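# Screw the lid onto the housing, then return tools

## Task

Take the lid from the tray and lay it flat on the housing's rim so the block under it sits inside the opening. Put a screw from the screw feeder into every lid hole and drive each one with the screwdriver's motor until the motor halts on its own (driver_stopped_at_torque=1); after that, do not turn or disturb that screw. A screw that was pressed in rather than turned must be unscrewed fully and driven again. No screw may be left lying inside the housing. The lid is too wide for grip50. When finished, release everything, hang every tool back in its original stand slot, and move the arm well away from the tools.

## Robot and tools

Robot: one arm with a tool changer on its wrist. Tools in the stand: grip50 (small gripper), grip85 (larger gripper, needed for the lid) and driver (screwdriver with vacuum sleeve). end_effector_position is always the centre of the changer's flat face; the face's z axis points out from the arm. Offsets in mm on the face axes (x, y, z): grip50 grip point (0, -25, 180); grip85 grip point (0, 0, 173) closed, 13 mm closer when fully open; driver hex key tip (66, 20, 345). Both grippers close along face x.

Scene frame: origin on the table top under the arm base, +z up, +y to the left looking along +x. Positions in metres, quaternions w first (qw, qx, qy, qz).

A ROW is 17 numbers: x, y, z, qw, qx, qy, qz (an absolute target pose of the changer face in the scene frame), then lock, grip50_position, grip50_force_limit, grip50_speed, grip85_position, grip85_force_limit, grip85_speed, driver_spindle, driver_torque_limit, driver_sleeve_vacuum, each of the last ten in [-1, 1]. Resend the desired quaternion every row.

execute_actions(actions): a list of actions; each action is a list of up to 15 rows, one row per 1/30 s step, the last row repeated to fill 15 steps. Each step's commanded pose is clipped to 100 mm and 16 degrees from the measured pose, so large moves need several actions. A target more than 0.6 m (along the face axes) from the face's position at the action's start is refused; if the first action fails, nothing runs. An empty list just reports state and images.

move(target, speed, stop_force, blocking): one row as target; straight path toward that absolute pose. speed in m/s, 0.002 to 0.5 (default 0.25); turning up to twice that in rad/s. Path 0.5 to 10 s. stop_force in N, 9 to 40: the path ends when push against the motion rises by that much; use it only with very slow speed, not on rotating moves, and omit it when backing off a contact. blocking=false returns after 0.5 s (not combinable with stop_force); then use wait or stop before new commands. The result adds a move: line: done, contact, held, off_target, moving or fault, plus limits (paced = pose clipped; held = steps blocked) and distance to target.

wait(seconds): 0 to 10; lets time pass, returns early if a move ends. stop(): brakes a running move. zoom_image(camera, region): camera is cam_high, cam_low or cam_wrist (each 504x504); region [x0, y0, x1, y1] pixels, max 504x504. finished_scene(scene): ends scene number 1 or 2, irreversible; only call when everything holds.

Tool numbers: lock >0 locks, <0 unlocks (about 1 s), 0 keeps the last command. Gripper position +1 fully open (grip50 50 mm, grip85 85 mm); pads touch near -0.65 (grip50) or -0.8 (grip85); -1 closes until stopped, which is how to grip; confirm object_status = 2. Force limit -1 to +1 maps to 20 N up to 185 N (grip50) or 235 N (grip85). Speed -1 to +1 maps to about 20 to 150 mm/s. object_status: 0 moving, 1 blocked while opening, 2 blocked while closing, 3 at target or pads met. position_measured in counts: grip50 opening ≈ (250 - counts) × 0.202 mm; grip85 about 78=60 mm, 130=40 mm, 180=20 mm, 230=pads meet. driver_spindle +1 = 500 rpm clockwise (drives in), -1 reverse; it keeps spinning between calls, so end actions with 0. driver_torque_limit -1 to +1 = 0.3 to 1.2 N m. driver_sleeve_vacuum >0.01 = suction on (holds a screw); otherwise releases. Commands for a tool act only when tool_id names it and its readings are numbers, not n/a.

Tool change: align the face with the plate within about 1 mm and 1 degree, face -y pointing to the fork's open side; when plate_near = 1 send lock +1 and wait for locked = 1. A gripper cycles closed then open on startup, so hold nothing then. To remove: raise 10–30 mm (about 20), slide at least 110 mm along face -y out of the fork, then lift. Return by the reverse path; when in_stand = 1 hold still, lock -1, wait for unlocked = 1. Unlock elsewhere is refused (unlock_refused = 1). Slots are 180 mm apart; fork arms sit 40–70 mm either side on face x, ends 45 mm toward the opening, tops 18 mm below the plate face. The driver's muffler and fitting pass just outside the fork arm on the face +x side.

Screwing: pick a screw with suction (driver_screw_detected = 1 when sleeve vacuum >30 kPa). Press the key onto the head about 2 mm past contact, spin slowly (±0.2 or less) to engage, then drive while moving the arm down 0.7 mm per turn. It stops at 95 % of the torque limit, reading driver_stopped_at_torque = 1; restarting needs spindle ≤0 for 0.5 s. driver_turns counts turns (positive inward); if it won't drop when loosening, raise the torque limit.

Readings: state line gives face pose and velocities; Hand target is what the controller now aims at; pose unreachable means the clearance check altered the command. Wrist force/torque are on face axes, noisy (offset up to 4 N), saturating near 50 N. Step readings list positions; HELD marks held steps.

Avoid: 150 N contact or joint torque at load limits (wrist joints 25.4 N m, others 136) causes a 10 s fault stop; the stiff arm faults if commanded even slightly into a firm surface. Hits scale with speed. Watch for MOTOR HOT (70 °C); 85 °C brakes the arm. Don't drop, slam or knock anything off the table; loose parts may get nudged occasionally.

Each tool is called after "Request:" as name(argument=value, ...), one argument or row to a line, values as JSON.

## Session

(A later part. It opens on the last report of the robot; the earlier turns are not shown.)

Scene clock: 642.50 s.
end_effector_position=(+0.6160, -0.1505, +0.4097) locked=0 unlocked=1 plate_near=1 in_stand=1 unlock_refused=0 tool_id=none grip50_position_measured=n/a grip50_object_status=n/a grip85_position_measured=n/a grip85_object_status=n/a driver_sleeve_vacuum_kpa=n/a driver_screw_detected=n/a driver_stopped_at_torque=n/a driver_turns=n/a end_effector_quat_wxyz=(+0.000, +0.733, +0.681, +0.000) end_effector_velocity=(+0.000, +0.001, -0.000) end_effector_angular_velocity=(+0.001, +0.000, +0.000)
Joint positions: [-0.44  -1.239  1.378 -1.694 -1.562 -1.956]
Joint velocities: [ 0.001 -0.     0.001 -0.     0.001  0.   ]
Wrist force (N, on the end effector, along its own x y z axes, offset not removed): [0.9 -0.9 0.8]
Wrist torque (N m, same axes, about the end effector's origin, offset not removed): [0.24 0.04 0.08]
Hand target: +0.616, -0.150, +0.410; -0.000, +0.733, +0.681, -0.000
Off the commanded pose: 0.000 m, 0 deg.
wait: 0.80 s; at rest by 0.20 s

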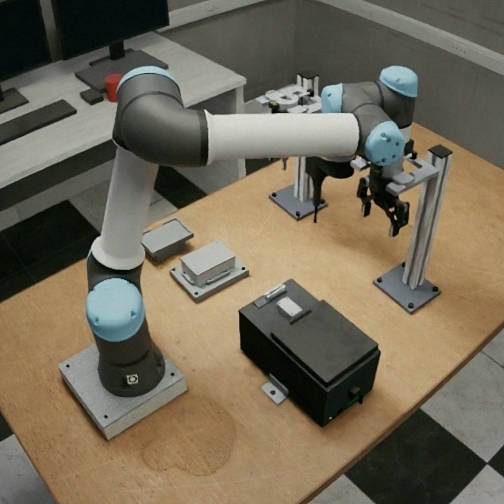

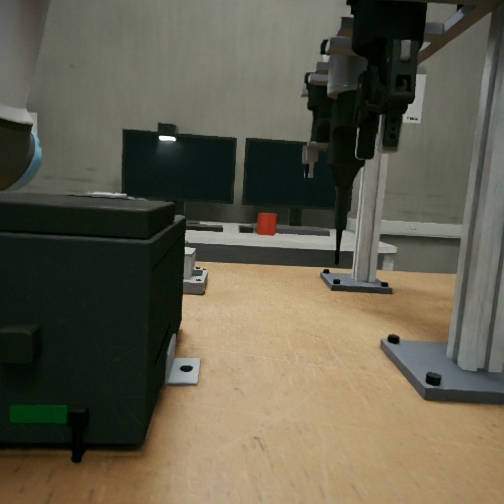

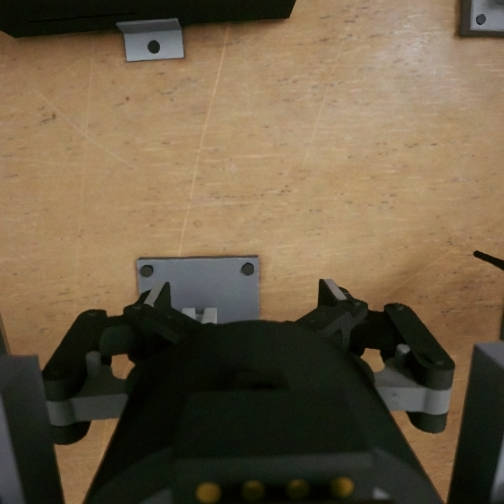

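Request:
move(
  target=[0.6160, -0.1505, 0.432, 0.0, 0.7325, 0.6807, 0.0, 0, 0, 0, 0, 0, 0, 0, 0, 0, 0],
  speed=0.06,
)

Request:
move(
  target=[0.6292, 0.0288, 0.428, 0.0, 0.7325, 0.6807, 0.0, 0, 0, 0, 0, 0, 0, 0, 0, 0, 0],
  speed=0.2,
)

Request:
move(
  target=[0.6292, 0.0288, 0.4125, 0.0, 0.7325, 0.6807, 0.0, 0, 0, 0, 0, 0, 0, 0, 0, 0, 0],
  speed=0.02,
  stop_force=12,
)

Request:
move(
  target=[0.6292, 0.0288, 0.400, 0.0, 0.7325, 0.6807, 0.0, 0, 0, 0, 0, 0, 0, 0, 0, 0, 0],
  speed=0.004,
  stop_force=9,
)

Scene clock: 649.93 s.
end_effector_position=(+0.6160, -0.1505, +0.4318) locked=0 unlocked=1 plate_near=0 in_stand=0 unlock_refused=0 tool_id=none grip50_position_measured=n/a grip50_object_status=n/a grip85_position_measured=n/a grip85_object_status=n/a driver_sleeve_vacuum_kpa=n/a driver_screw_detected=n/a driver_stopped_at_torque=n/a driver_turns=n/a end_effector_quat_wxyz=(+0.000, +0.733, +0.681, +0.000) end_effector_velocity=(-0.000, -0.001, +0.002) end_effector_angular_velocity=(+0.000, +0.000, -0.000)
Joint positions: [-0.44  -1.245  1.328 -1.639 -1.562 -1.956]
Joint velocities: [-0.001 -0.    -0.005  0.005  0.    -0.001]
Wrist force (N, on the end effector, along its own x y z axes, offset not removed): [2.4 -5.4 2.0]
Wrist torque (N m, same axes, about the end effector's origin, offset not removed): [-0.25 -0.22 0.08]
Hand target: +0.616, -0.151, +0.432; +0.000, +0.733, +0.681, +0.000
Off the commanded pose: 0.000 m, 0 deg.
move: done

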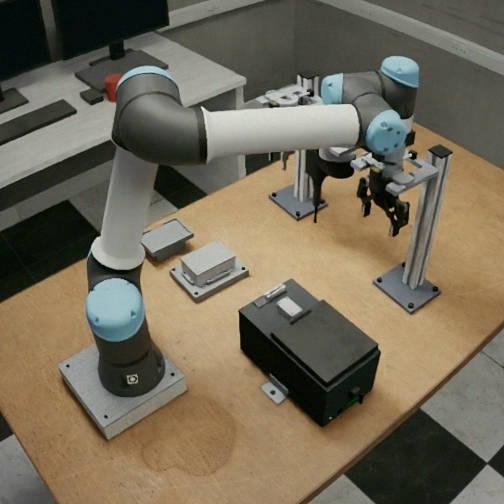

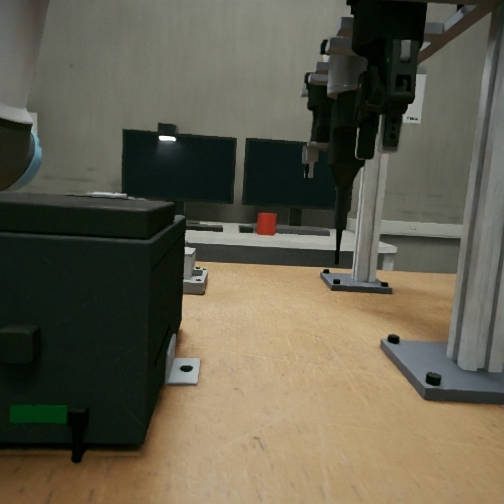

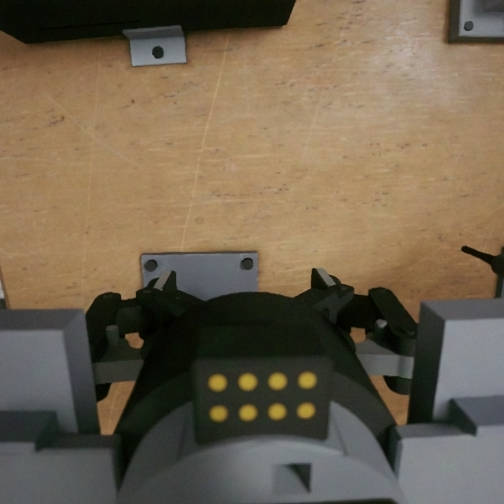

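Scene clock: 651.37 s.
end_effector_position=(+0.6289, +0.0287, +0.4280) locked=0 unlocked=1 plate_near=0 in_stand=0 unlock_refused=0 tool_id=none grip50_position_measured=n/a grip50_object_status=n/a grip85_position_measured=n/a grip85_object_status=n/a driver_sleeve_vacuum_kpa=n/a driver_screw_detected=n/a driver_stopped_at_torque=n/a driver_turns=n/a end_effector_quat_wxyz=(-0.000, +0.733, +0.681, -0.000) end_effector_velocity=(+0.000, +0.001, +0.000) end_effector_angular_velocity=(-0.001, +0.000, -0.002)
Joint positions: [-0.16  -1.26   1.353 -1.652 -1.559 -1.676]
Joint velocities: [ 0.001  0.001 -0.002  0.001 -0.001  0.003]
Wrist force (N, on the end effector, along its own x y z axes, offset not removed): [-0.9 -2.1 -1.5]
Wrist torque (N m, same axes, about the end effector's origin, offset not removed): [-0.32 0.26 0.09]
Hand target: +0.629, +0.029, +0.428; -0.000, +0.733, +0.681, -0.000
Off the commanded pose: 0.000 m, 0 deg.
move: done

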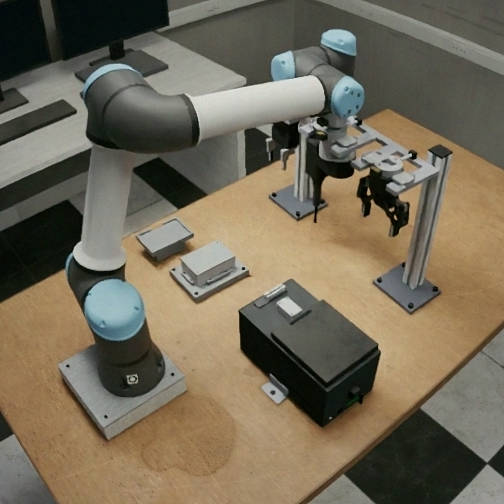

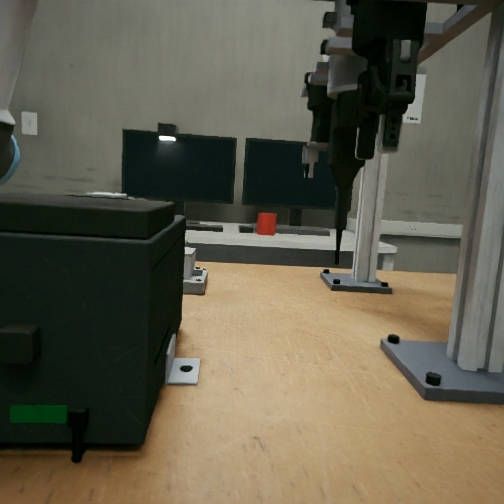

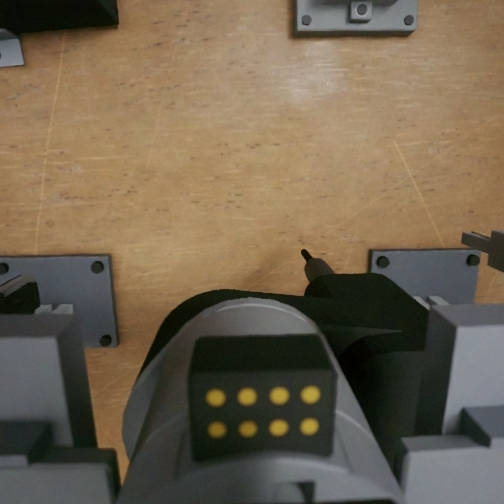

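Scene clock: 652.43 s.
end_effector_position=(+0.6292, +0.0288, +0.4126) locked=0 unlocked=1 plate_near=0 in_stand=1 unlock_refused=0 tool_id=none grip50_position_measured=n/a grip50_object_status=n/a grip85_position_measured=n/a grip85_object_status=n/a driver_sleeve_vacuum_kpa=n/a driver_screw_detected=n/a driver_stopped_at_torque=n/a driver_turns=n/a end_effector_quat_wxyz=(-0.000, +0.733, +0.681, -0.000) end_effector_velocity=(+0.000, -0.001, -0.001) end_effector_angular_velocity=(-0.001, -0.001, -0.002)
Joint positions: [-0.159 -1.256  1.387 -1.69  -1.559 -1.675]
Joint velocities: [-0.001  0.     0.004 -0.005 -0.001  0.001]
Wrist force (N, on the end effector, along its own x y z axes, offset not removed): [-3.2 0.9 2.5]
Wrist torque (N m, same axes, about the end effector's origin, offset not removed): [0.27 0.15 0.10]
Hand target: +0.629, +0.029, +0.413; -0.000, +0.733, +0.681, -0.000
Off the commanded pose: 0.000 m, 0 deg.
move: done

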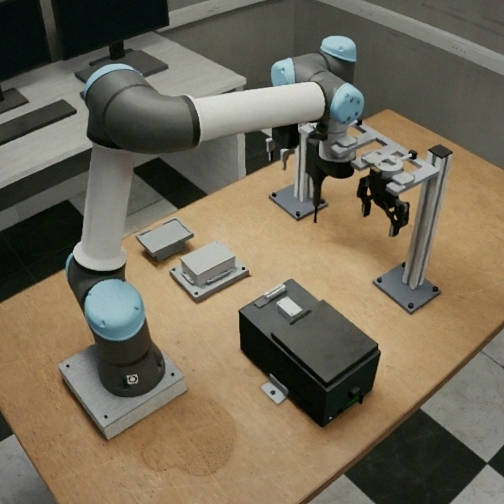

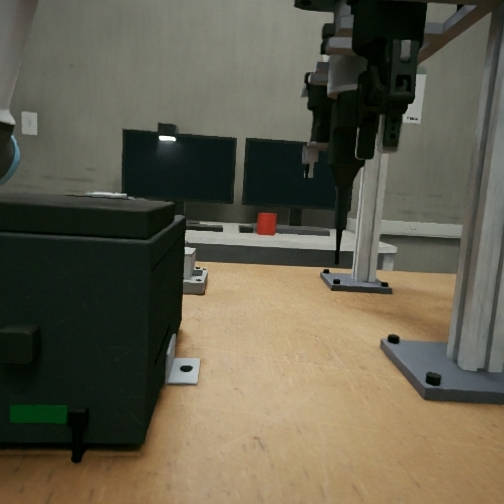

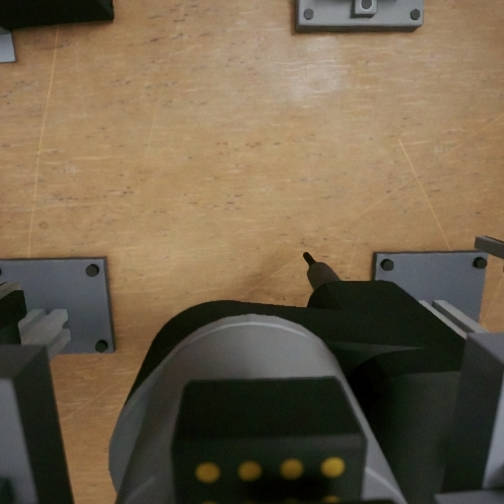

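Scene clock: 653.63 s.
end_effector_position=(+0.6291, +0.0288, +0.4092) locked=0 unlocked=1 plate_near=1 in_stand=1 unlock_refused=0 tool_id=none grip50_position_measured=n/a grip50_object_status=n/a grip85_position_measured=n/a grip85_object_status=n/a driver_sleeve_vacuum_kpa=n/a driver_screw_detected=n/a driver_stopped_at_torque=n/a driver_turns=n/a end_effector_quat_wxyz=(+0.000, +0.733, +0.681, +0.000) end_effector_velocity=(-0.000, -0.000, +0.001) end_effector_angular_velocity=(+0.000, +0.002, -0.001)
Joint positions: [-0.159 -1.255  1.394 -1.699 -1.559 -1.675]
Joint velocities: [-0.     0.    -0.003  0.004 -0.     0.001]
Wrist force (N, on the end effector, along its own x y z axes, offset not removed): [-4.3 -8.5 -24.3]
Wrist torque (N m, same axes, about the end effector's origin, offset not removed): [0.55 0.56 0.04]
Hand target: +0.629, +0.029, +0.409; +0.000, +0.733, +0.681, -0.000
Off the commanded pose: 0.009 m, 0 deg.
move: contact

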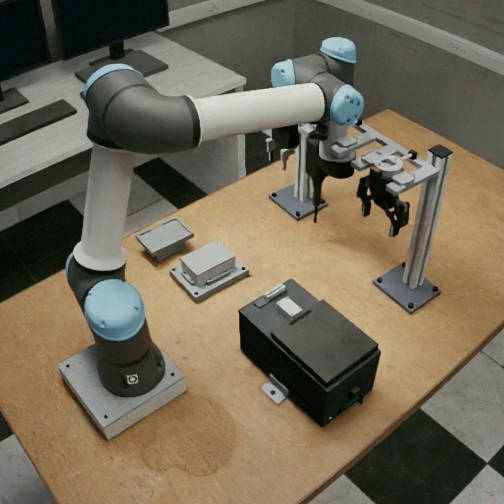

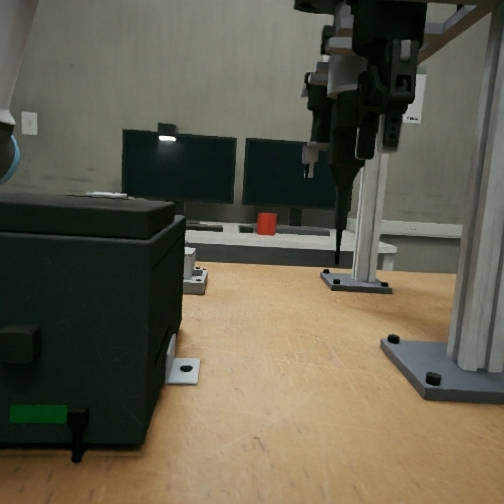

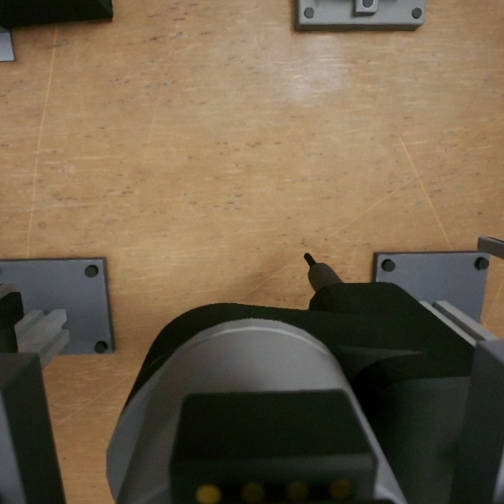

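Request:
execute_actions(
  actions=[],
)

Scene clock: 675.20 s.
end_effector_position=(+0.6292, +0.0288, +0.4095) locked=0 unlocked=1 plate_near=1 in_stand=1 unlock_refused=0 tool_id=none grip50_position_measured=n/a grip50_object_status=n/a grip85_position_measured=n/a grip85_object_status=n/a driver_sleeve_vacuum_kpa=n/a driver_screw_detected=n/a driver_stopped_at_torque=n/a driver_turns=n/a end_effector_quat_wxyz=(-0.000, +0.733, +0.681, -0.000) end_effector_velocity=(+0.000, +0.000, +0.000) end_effector_angular_velocity=(-0.000, -0.001, -0.001)
Joint positions: [-0.159 -1.255  1.394 -1.698 -1.559 -1.675]
Joint velocities: [ 0.    -0.    -0.001  0.    -0.     0.001]
Wrist force (N, on the end effector, along its own x y z axes, offset not removed): [-5.6 -8.2 -3.1]
Wrist torque (N m, same axes, about the end effector's origin, offset not removed): [0.20 0.42 0.03]
Hand target: +0.629, +0.029, +0.409; +0.000, +0.733, +0.681, -0.000
Off the commanded pose: 0.009 m, 0 deg.

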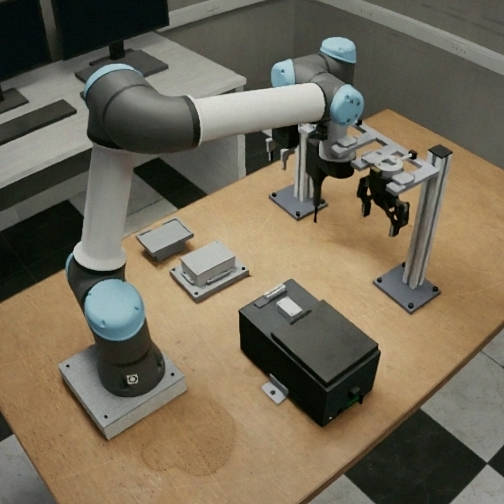

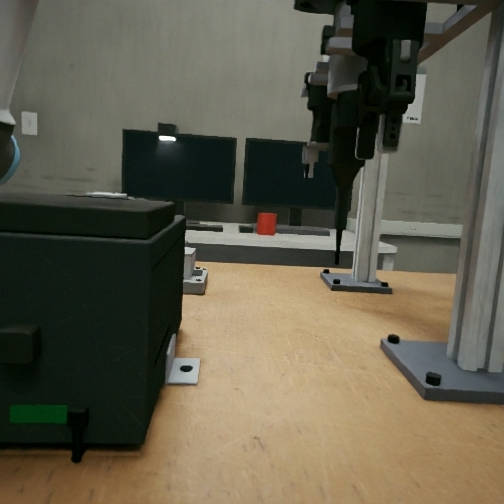

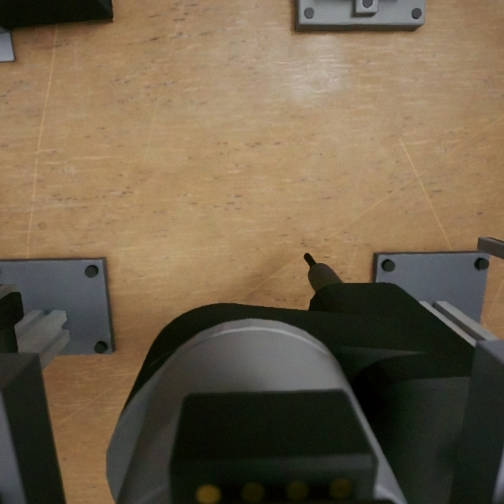

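Request:
execute_actions(
  actions=[
    [[0.6292,0.0288,0.4095,0,0.7325,0.6807,0,1,0,0,0,0,0,0,0,0,-1]],
  ],
)

Request:
wait(
  seconds=0.8,
)

Scene clock: 679.40 s.
end_effector_position=(+0.6292, +0.0288, +0.4096) locked=0 unlocked=0 plate_near=1 in_stand=1 unlock_refused=0 tool_id=none grip50_position_measured=n/a grip50_object_status=n/a grip85_position_measured=n/a grip85_object_status=n/a driver_sleeve_vacuum_kpa=n/a driver_screw_detected=n/a driver_stopped_at_torque=n/a driver_turns=n/a end_effector_quat_wxyz=(+0.000, +0.733, +0.681, +0.000) end_effector_velocity=(-0.000, +0.000, -0.000) end_effector_angular_velocity=(-0.001, +0.000, +0.000)
Joint positions: [-0.159 -1.255  1.394 -1.698 -1.559 -1.675]
Joint velocities: [ 0.001  0.     0.    -0.    -0.001  0.   ]
Wrist force (N, on the end effector, along its own x y z axes, offset not removed): [0.7 -6.5 4.4]
Wrist torque (N m, same axes, about the end effector's origin, offset not removed): [0.03 -0.21 0.02]
Hand target: +0.629, +0.029, +0.409; +0.000, +0.733, +0.681, +0.000
Off the commanded pose: 0.000 m, 0 deg.
Step readings (end_effector_position):
0: (+0.6292, +0.0288, +0.4095)
1: (+0.6292, +0.0288, +0.4095)
2: (+0.6292, +0.0288, +0.4095)
4: (+0.6292, +0.0288, +0.4095)
8: (+0.6292, +0.0288, +0.4095)
15: end_effector_position above

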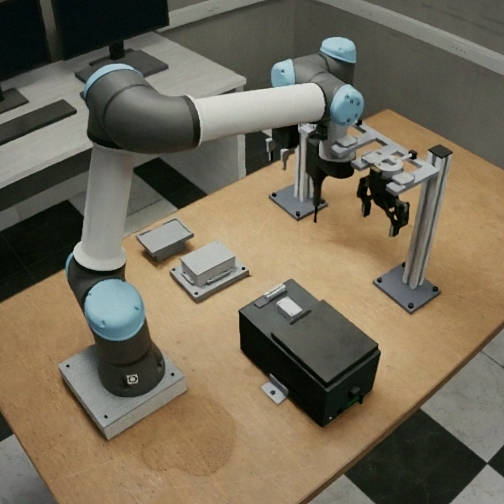

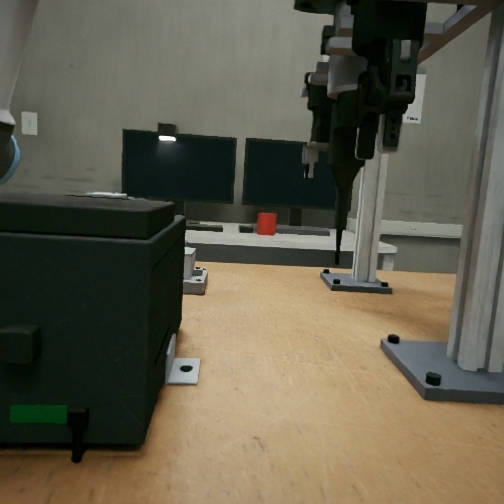

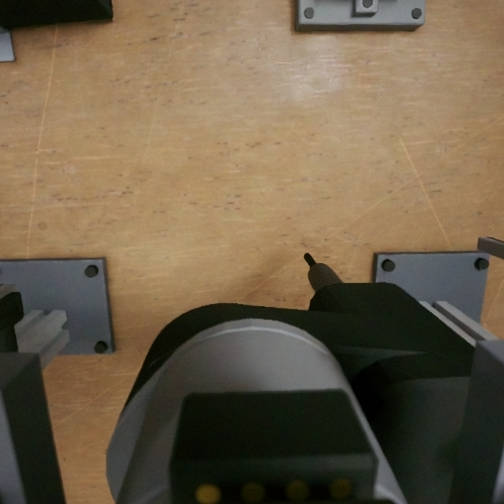

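Scene clock: 680.20 s.
end_effector_position=(+0.6292, +0.0288, +0.4096) locked=1 unlocked=0 plate_near=1 in_stand=1 unlock_refused=0 tool_id=driver grip50_position_measured=n/a grip50_object_status=n/a grip85_position_measured=n/a grip85_object_status=n/a driver_sleeve_vacuum_kpa=n/a driver_screw_detected=n/a driver_stopped_at_torque=n/a driver_turns=n/a end_effector_quat_wxyz=(+0.000, +0.733, +0.681, +0.000) end_effector_velocity=(+0.000, +0.000, -0.000) end_effector_angular_velocity=(+0.001, +0.000, +0.000)
Joint positions: [-0.159 -1.255  1.393 -1.698 -1.559 -1.675]
Joint velocities: [-0.     0.    -0.001  0.001  0.001 -0.   ]
Wrist force (N, on the end effector, along its own x y z axes, offset not removed): [-0.9 -8.2 -22.0]
Wrist torque (N m, same axes, about the end effector's origin, offset not removed): [0.13 1.17 -0.12]
Hand target: +0.629, +0.029, +0.409; +0.000, +0.733, +0.681, +0.000
Off the commanded pose: 0.000 m, 0 deg.
wait: 0.80 s; at rest by 0.20 s

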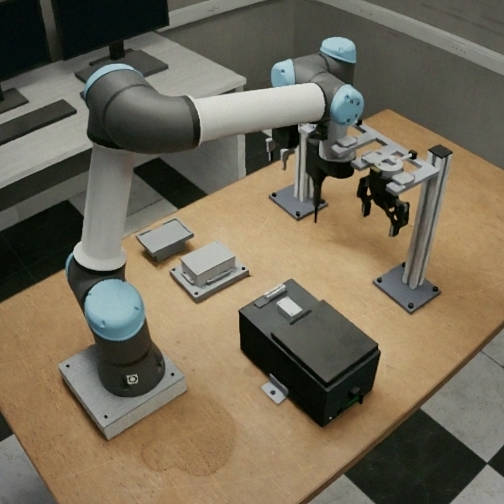

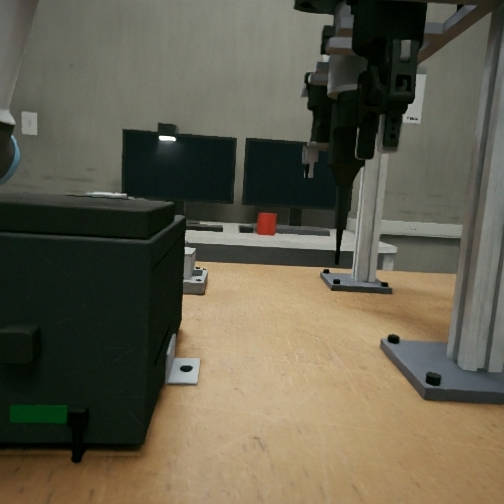

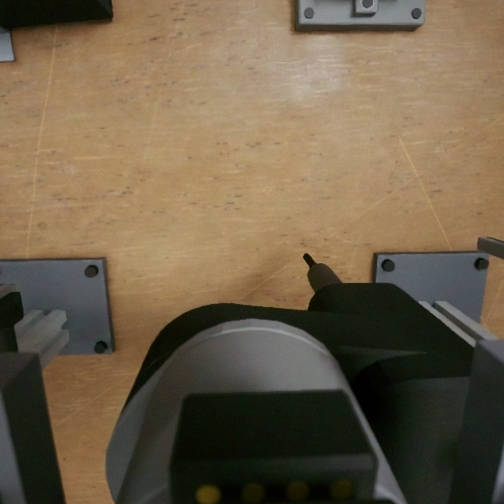

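Request:
move(
  target=[0.6292,0.0288,0.4295,0,0.7325,0.6807,0,0,0,0,0,0,0,0,0,0,-1],
  speed=0.04,
)

Request:
move(
  target=[0.5095,0.0376,0.4295,0,0.7325,0.6807,0,0,0,0,0,0,0,0,0,0,-1],
  speed=0.08,
)

Scene clock: 685.00 s.
end_effector_position=(+0.6292, +0.0288, +0.4294) locked=1 unlocked=0 plate_near=1 in_stand=0 unlock_refused=0 tool_id=driver grip50_position_measured=n/a grip50_object_status=n/a grip85_position_measured=n/a grip85_object_status=n/a driver_sleeve_vacuum_kpa=0 driver_screw_detected=0 driver_stopped_at_torque=0 driver_turns=0.00 end_effector_quat_wxyz=(-0.000, +0.733, +0.681, -0.000) end_effector_velocity=(-0.000, -0.000, +0.001) end_effector_angular_velocity=(-0.000, +0.001, -0.000)
Joint positions: [-0.159 -1.26   1.349 -1.649 -1.559 -1.676]
Joint velocities: [-0.001  0.    -0.003  0.004 -0.    -0.   ]
Wrist force (N, on the end effector, along its own x y z axes, offset not removed): [1.2 -1.7 2.5]
Wrist torque (N m, same axes, about the end effector's origin, offset not removed): [0.07 -0.07 0.01]
Hand target: +0.629, +0.029, +0.429; +0.000, +0.733, +0.681, +0.000
Off the commanded pose: 0.000 m, 0 deg.
move: done

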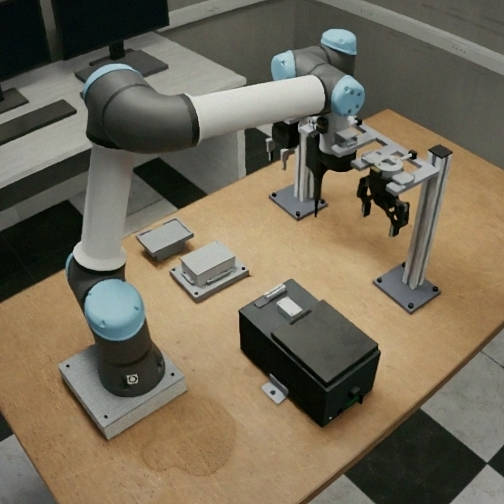

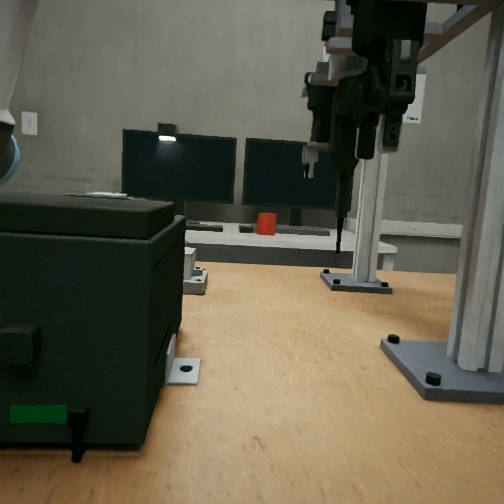

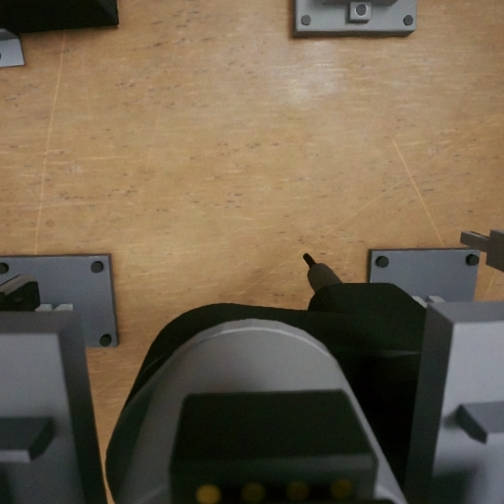

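Scene clock: 686.93 s.
end_effector_position=(+0.5096, +0.0374, +0.4297) locked=1 unlocked=0 plate_near=1 in_stand=0 unlock_refused=0 tool_id=driver grip50_position_measured=n/a grip50_object_status=n/a grip85_position_measured=n/a grip85_object_status=n/a driver_sleeve_vacuum_kpa=0 driver_screw_detected=0 driver_stopped_at_torque=0 driver_turns=0.00 end_effector_quat_wxyz=(+0.000, +0.733, +0.681, +0.000) end_effector_velocity=(-0.002, +0.001, +0.000) end_effector_angular_velocity=(+0.001, -0.000, +0.001)
Joint positions: [-0.185 -1.548  1.685 -1.696 -1.559 -1.701]
Joint velocities: [ 0.    -0.004  0.004 -0.     0.001 -0.001]
Wrist force (N, on the end effector, along its own x y z axes, offset not removed): [1.9 -1.8 1.1]
Wrist torque (N m, same axes, about the end effector's origin, offset not removed): [0.11 -0.18 0.21]
Hand target: +0.509, +0.037, +0.430; -0.000, +0.733, +0.681, +0.000
Off the commanded pose: 0.000 m, 0 deg.
move: done

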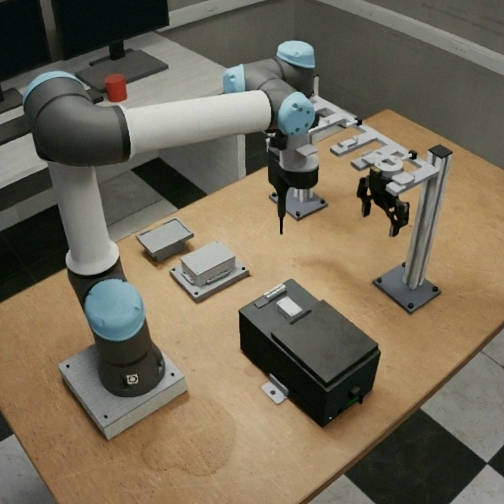

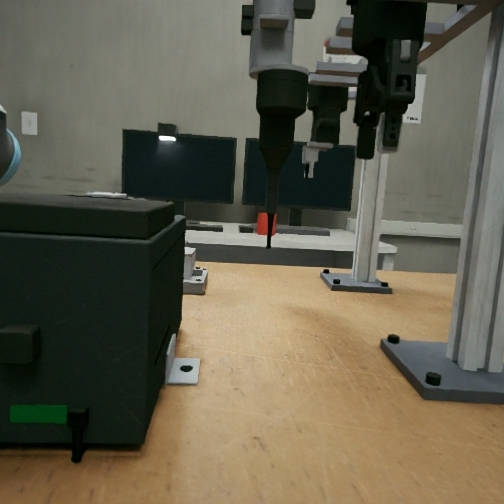

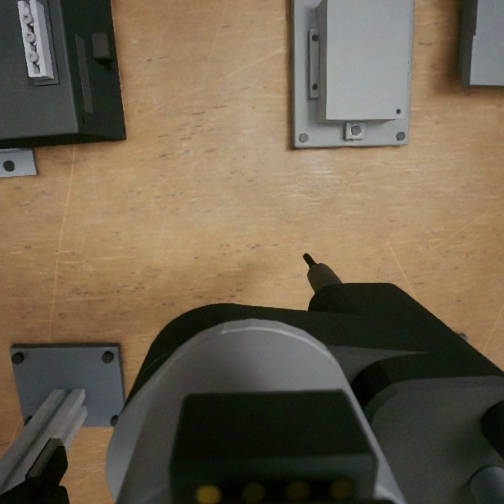

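Request:
move(
  target=[0.335,-0.164,0.51,0,0.7325,0.6807,0,0,0,0,0,0,0,0,0,0,-1],
  speed=0.2,
)

Scene clock: 696.53 s.
end_effector_position=(+0.3356, -0.1644, +0.5102) locked=1 unlocked=0 plate_near=1 in_stand=0 unlock_refused=0 tool_id=driver grip50_position_measured=n/a grip50_object_status=n/a grip85_position_measured=n/a grip85_object_status=n/a driver_sleeve_vacuum_kpa=0 driver_screw_detected=0 driver_stopped_at_torque=0 driver_turns=0.00 end_effector_quat_wxyz=(+0.000, +0.733, +0.681, +0.001) end_effector_velocity=(-0.001, -0.002, +0.001) end_effector_angular_velocity=(+0.000, -0.000, +0.000)
Joint positions: [-0.807 -1.883  1.764 -1.436 -1.566 -2.323]
Joint velocities: [-0.005 -0.    -0.001  0.002  0.    -0.005]
Wrist force (N, on the end effector, along its own x y z axes, offset not removed): [1.1 -1.7 2.2]
Wrist torque (N m, same axes, about the end effector's origin, offset not removed): [-0.09 -0.21 0.25]
Hand target: +0.335, -0.165, +0.510; +0.000, +0.733, +0.681, +0.001
Off the commanded pose: 0.001 m, 0 deg.
move: done

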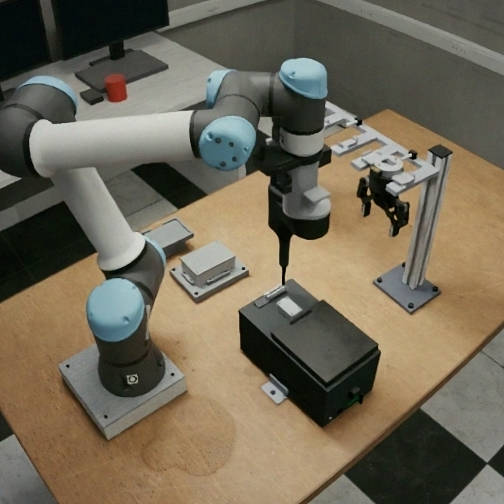

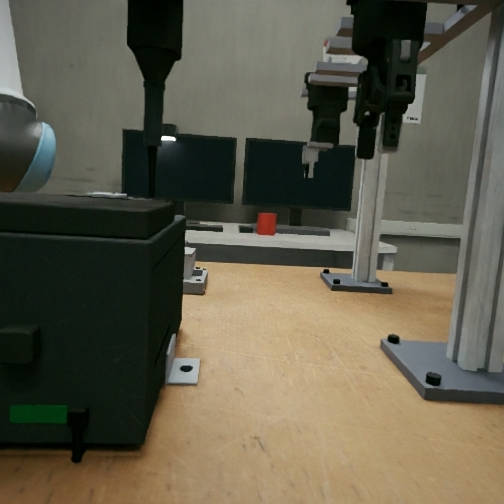

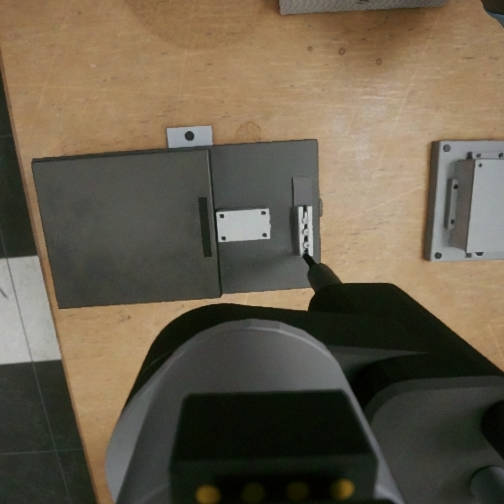

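Request:
zoom_image(
  camera="cam_wrist",
  region=[255, 165, 355, 265],
)

Region (255, 165, 355, 265) of cam_wrist's 504x504 image, scaled by 5.040, with more detail than that image has.

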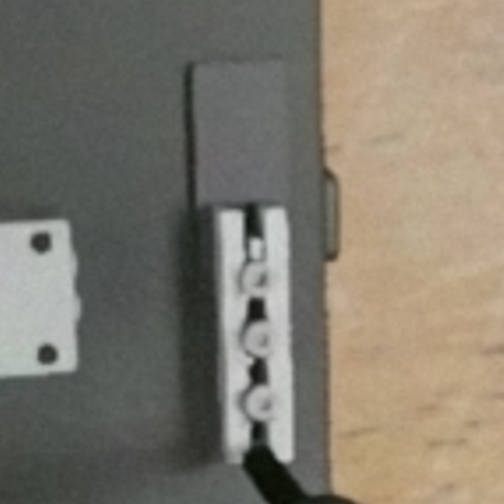

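Request:
zoom_image(
  camera="cam_low",
  region=[70, 130, 190, 230],
)

Request:
zoom_image(
  camera="cam_high",
  region=[230, 250, 330, 330],
)

Region (70, 130, 190, 230) of cam_low's 504x504 image, scaled by 4.200, with more detail than that image has.

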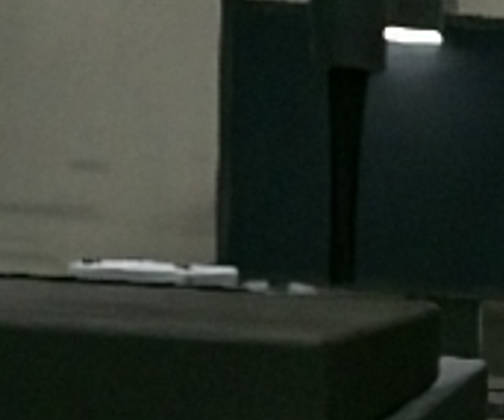

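Region (230, 250, 330, 330) of cam_high's 504x504 image, scaled by 5.040, with more detail than that image has; it fills the top 403 rows of this view, and the rest is white.

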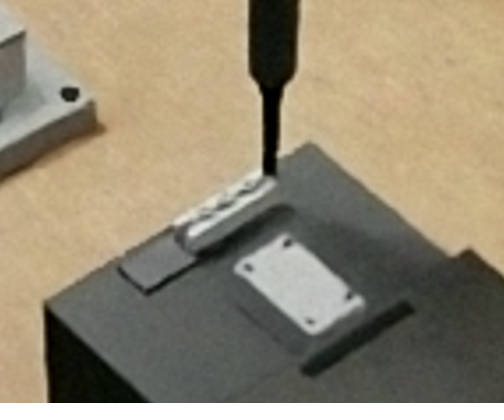

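Request:
zoom_image(
  camera="cam_wrist",
  region=[285, 230, 335, 280],
)

Region (285, 230, 335, 280) of cam_wrist's 504x504 image, scaled by 10.080, with more detail than that image has.

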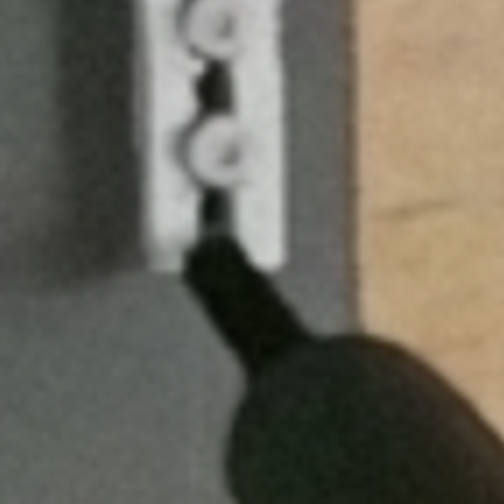

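Request:
execute_actions(
  actions=[
    [[0.3350,-0.1640,0.5125,0,0.7325,0.6807,0,0,0,0,0,0,0,0,0,0,-1],[0.3350,-0.1640,0.5150,0,0.7325,0.6807,0,0,0,0,0,0,0,0,0,0,-1]],
    [[0.3320,-0.1638,0.5150,0,0.7325,0.6807,0,0,0,0,0,0,0,0,0,0,-1],[0.3290,-0.1636,0.5150,0,0.7325,0.6807,0,0,0,0,0,0,0,0,0,0,-1],[0.3260,-0.1635,0.5150,0,0.7325,0.6807,0,0,0,0,0,0,0,0,0,0,-1],[0.3232,-0.1633,0.5150,0,0.7325,0.6807,0,0,0,0,0,0,0,0,0,0,-1]],
    [[0.3232,-0.1633,0.5150,0,0.7325,0.6807,0,0,0,0,0,0,0,0,0,0,-1]],
  ],
)

Request:
zoom_image(
  camera="cam_wrist",
  region=[285, 230, 335, 280],
)

Request:
zoom_image(
  camera="cam_low",
  region=[70, 130, 190, 230],
)

Scene clock: 750.90 s.
end_effector_position=(+0.3232, -0.1633, +0.5150) locked=1 unlocked=0 plate_near=1 in_stand=0 unlock_refused=0 tool_id=driver grip50_position_measured=n/a grip50_object_status=n/a grip85_position_measured=n/a grip85_object_status=n/a driver_sleeve_vacuum_kpa=0 driver_screw_detected=0 driver_stopped_at_torque=0 driver_turns=0.00 end_effector_quat_wxyz=(+0.000, +0.733, +0.681, -0.000) end_effector_velocity=(-0.000, +0.000, -0.000) end_effector_angular_velocity=(+0.001, +0.000, +0.000)
Joint positions: [-0.83  -1.91   1.769 -1.413 -1.569 -2.347]
Joint velocities: [ 0.    -0.     0.001  0.     0.     0.   ]
Wrist force (N, on the end effector, along its own x y z axes, offset not removed): [4.5 -1.6 0.6]
Wrist torque (N m, same axes, about the end effector's origin, offset not removed): [0.13 -0.32 0.10]
Hand target: +0.323, -0.163, +0.515; +0.000, +0.733, +0.681, +0.000
Off the commanded pose: 0.000 m, 0 deg.
Step readings (end_effector_position; steps 1 to 15: 1st action; 16 to 30: 2nd action; 31 to 45: 3rd action):
0: (+0.3355, -0.1645, +0.5102)
1: (+0.3355, -0.1645, +0.5102)
2: (+0.3354, -0.1644, +0.5106)
4: (+0.3352, -0.1643, +0.5124)
8: (+0.3350, -0.1641, +0.5145)
15: (+0.3350, -0.1640, +0.5150)
16: (+0.3350, -0.1640, +0.5150)
17: (+0.3346, -0.1640, +0.5151)
19: (+0.3320, -0.1638, +0.5152)
23: (+0.3257, -0.1634, +0.5151)
30: (+0.3234, -0.1633, +0.5150)
31: (+0.3233, -0.1633, +0.5150)
32: (+0.3233, -0.1633, +0.5150)
34: (+0.3232, -0.1633, +0.5150)
38: (+0.3232, -0.1633, +0.5150)
45: end_effector_position above

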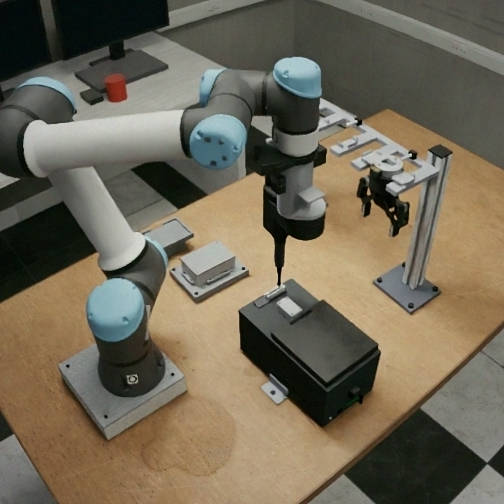

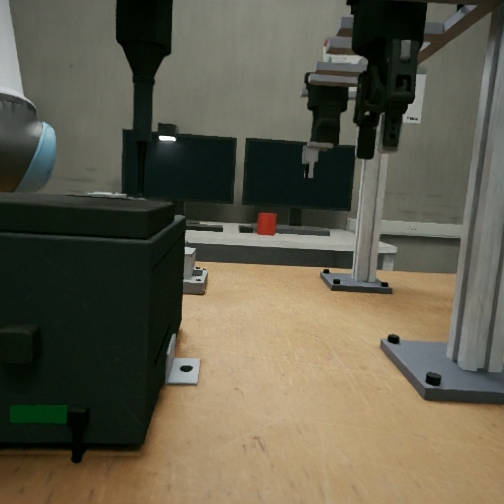

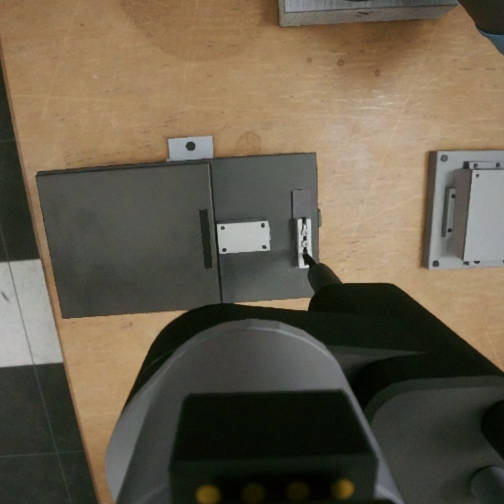

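Region (285, 230, 335, 280) of cam_wrist's 504x504 image, scaled by 10.080, with more detail than that image has.

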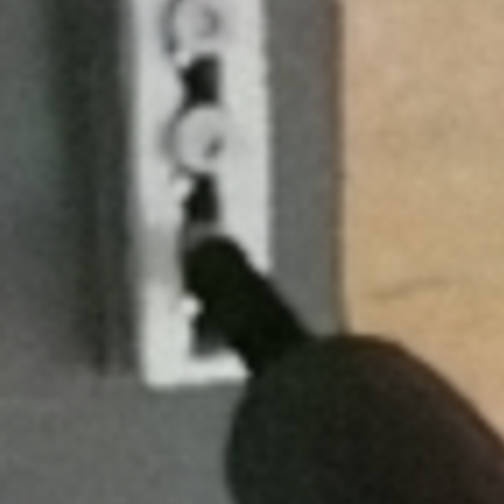

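Region (70, 130, 190, 230) of cam_low's 504x504 image, scaled by 4.200, with more detail than that image has.

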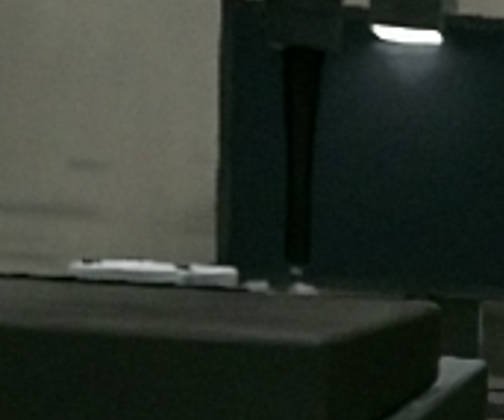

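Request:
zoom_image(
  camera="cam_low",
  region=[120, 180, 160, 210],
)

Request:
zoom_image(
  camera="cam_high",
  region=[255, 270, 305, 310],
)

Region (120, 180, 160, 210) of cam_low's 504x504 image, scaled by 12.600, with more detail than that image has; it fills the top 378 rows of this view, and the rest is white.

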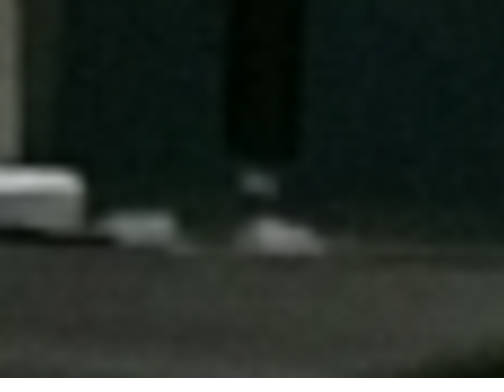

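Region (255, 270, 305, 310) of cam_high's 504x504 image, scaled by 10.080, with more detail than that image has; it fills the top 403 rows of this view, and the rest is white.

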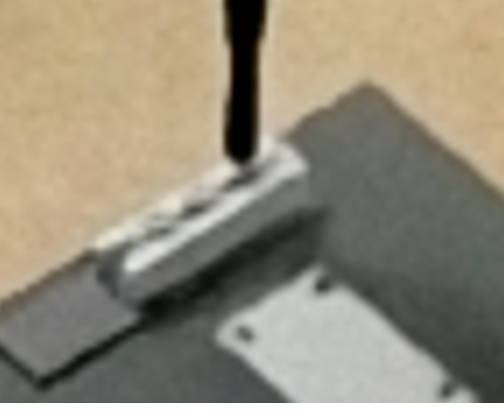

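Request:
execute_actions(
  actions=[
    [[0.3246,-0.1634,0.5142,0,0.7325,0.6807,0,0,0,0,0,0,0,0,0,0,-1]],
  ],
)

Request:
zoom_image(
  camera="cam_low",
  region=[120, 180, 160, 210],
)

Request:
zoom_image(
  camera="cam_wrist",
  region=[285, 230, 335, 280],
)

Scene clock: 773.80 s.
end_effector_position=(+0.3246, -0.1634, +0.5142) locked=1 unlocked=0 plate_near=1 in_stand=0 unlock_refused=0 tool_id=driver grip50_position_measured=n/a grip50_object_status=n/a grip85_position_measured=n/a grip85_object_status=n/a driver_sleeve_vacuum_kpa=0 driver_screw_detected=0 driver_stopped_at_torque=0 driver_turns=0.00 end_effector_quat_wxyz=(+0.000, +0.733, +0.681, -0.000) end_effector_velocity=(+0.000, +0.000, -0.000) end_effector_angular_velocity=(+0.001, -0.001, +0.001)
Joint positions: [-0.828 -1.908  1.769 -1.416 -1.569 -2.344]
Joint velocities: [ 0.001  0.     0.001 -0.001  0.001  0.001]
Wrist force (N, on the end effector, along its own x y z axes, offset not removed): [-0.7 -1.7 0.3]
Wrist torque (N m, same axes, about the end effector's origin, offset not removed): [0.27 0.08 0.27]
Hand target: +0.325, -0.163, +0.514; -0.000, +0.733, +0.681, -0.000
Off the commanded pose: 0.000 m, 0 deg.
Step readings (end_effector_position):
0: (+0.3232, -0.1633, +0.5150)
1: (+0.3232, -0.1633, +0.5150)
2: (+0.3233, -0.1633, +0.5149)
4: (+0.3238, -0.1633, +0.5146)
8: (+0.3244, -0.1634, +0.5143)
15: end_effector_position above

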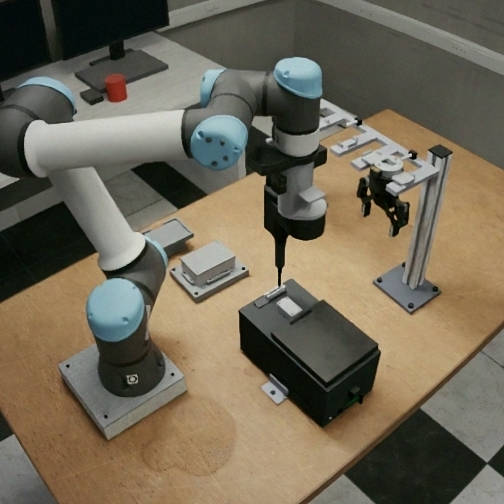

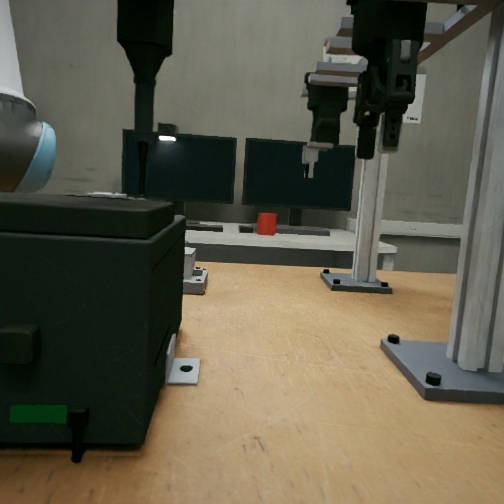

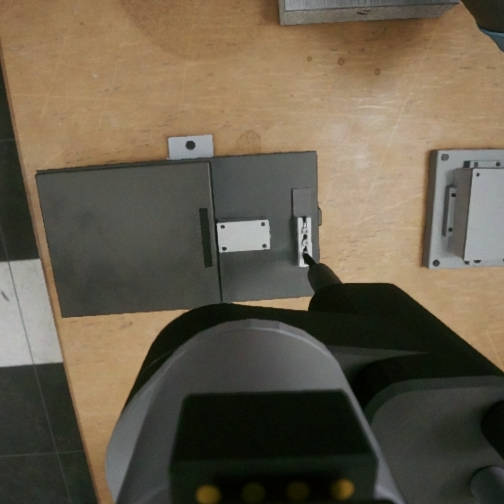

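Region (120, 180, 160, 210) of cam_low's 504x504 image, scaled by 12.600, with more detail than that image has; it fills the top 378 rows of this view, and the rest is white.

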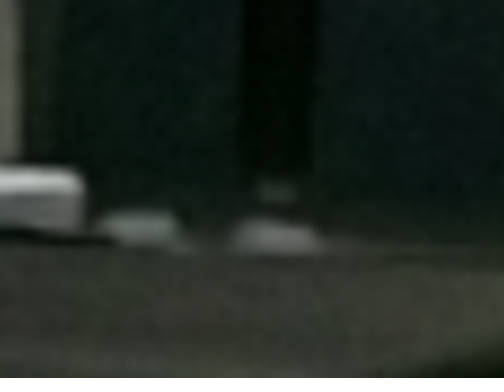

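Region (285, 230, 335, 280) of cam_wrist's 504x504 image, scaled by 10.080, with more detail than that image has.

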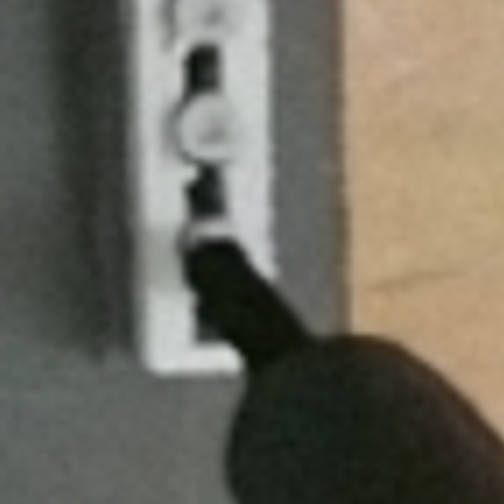

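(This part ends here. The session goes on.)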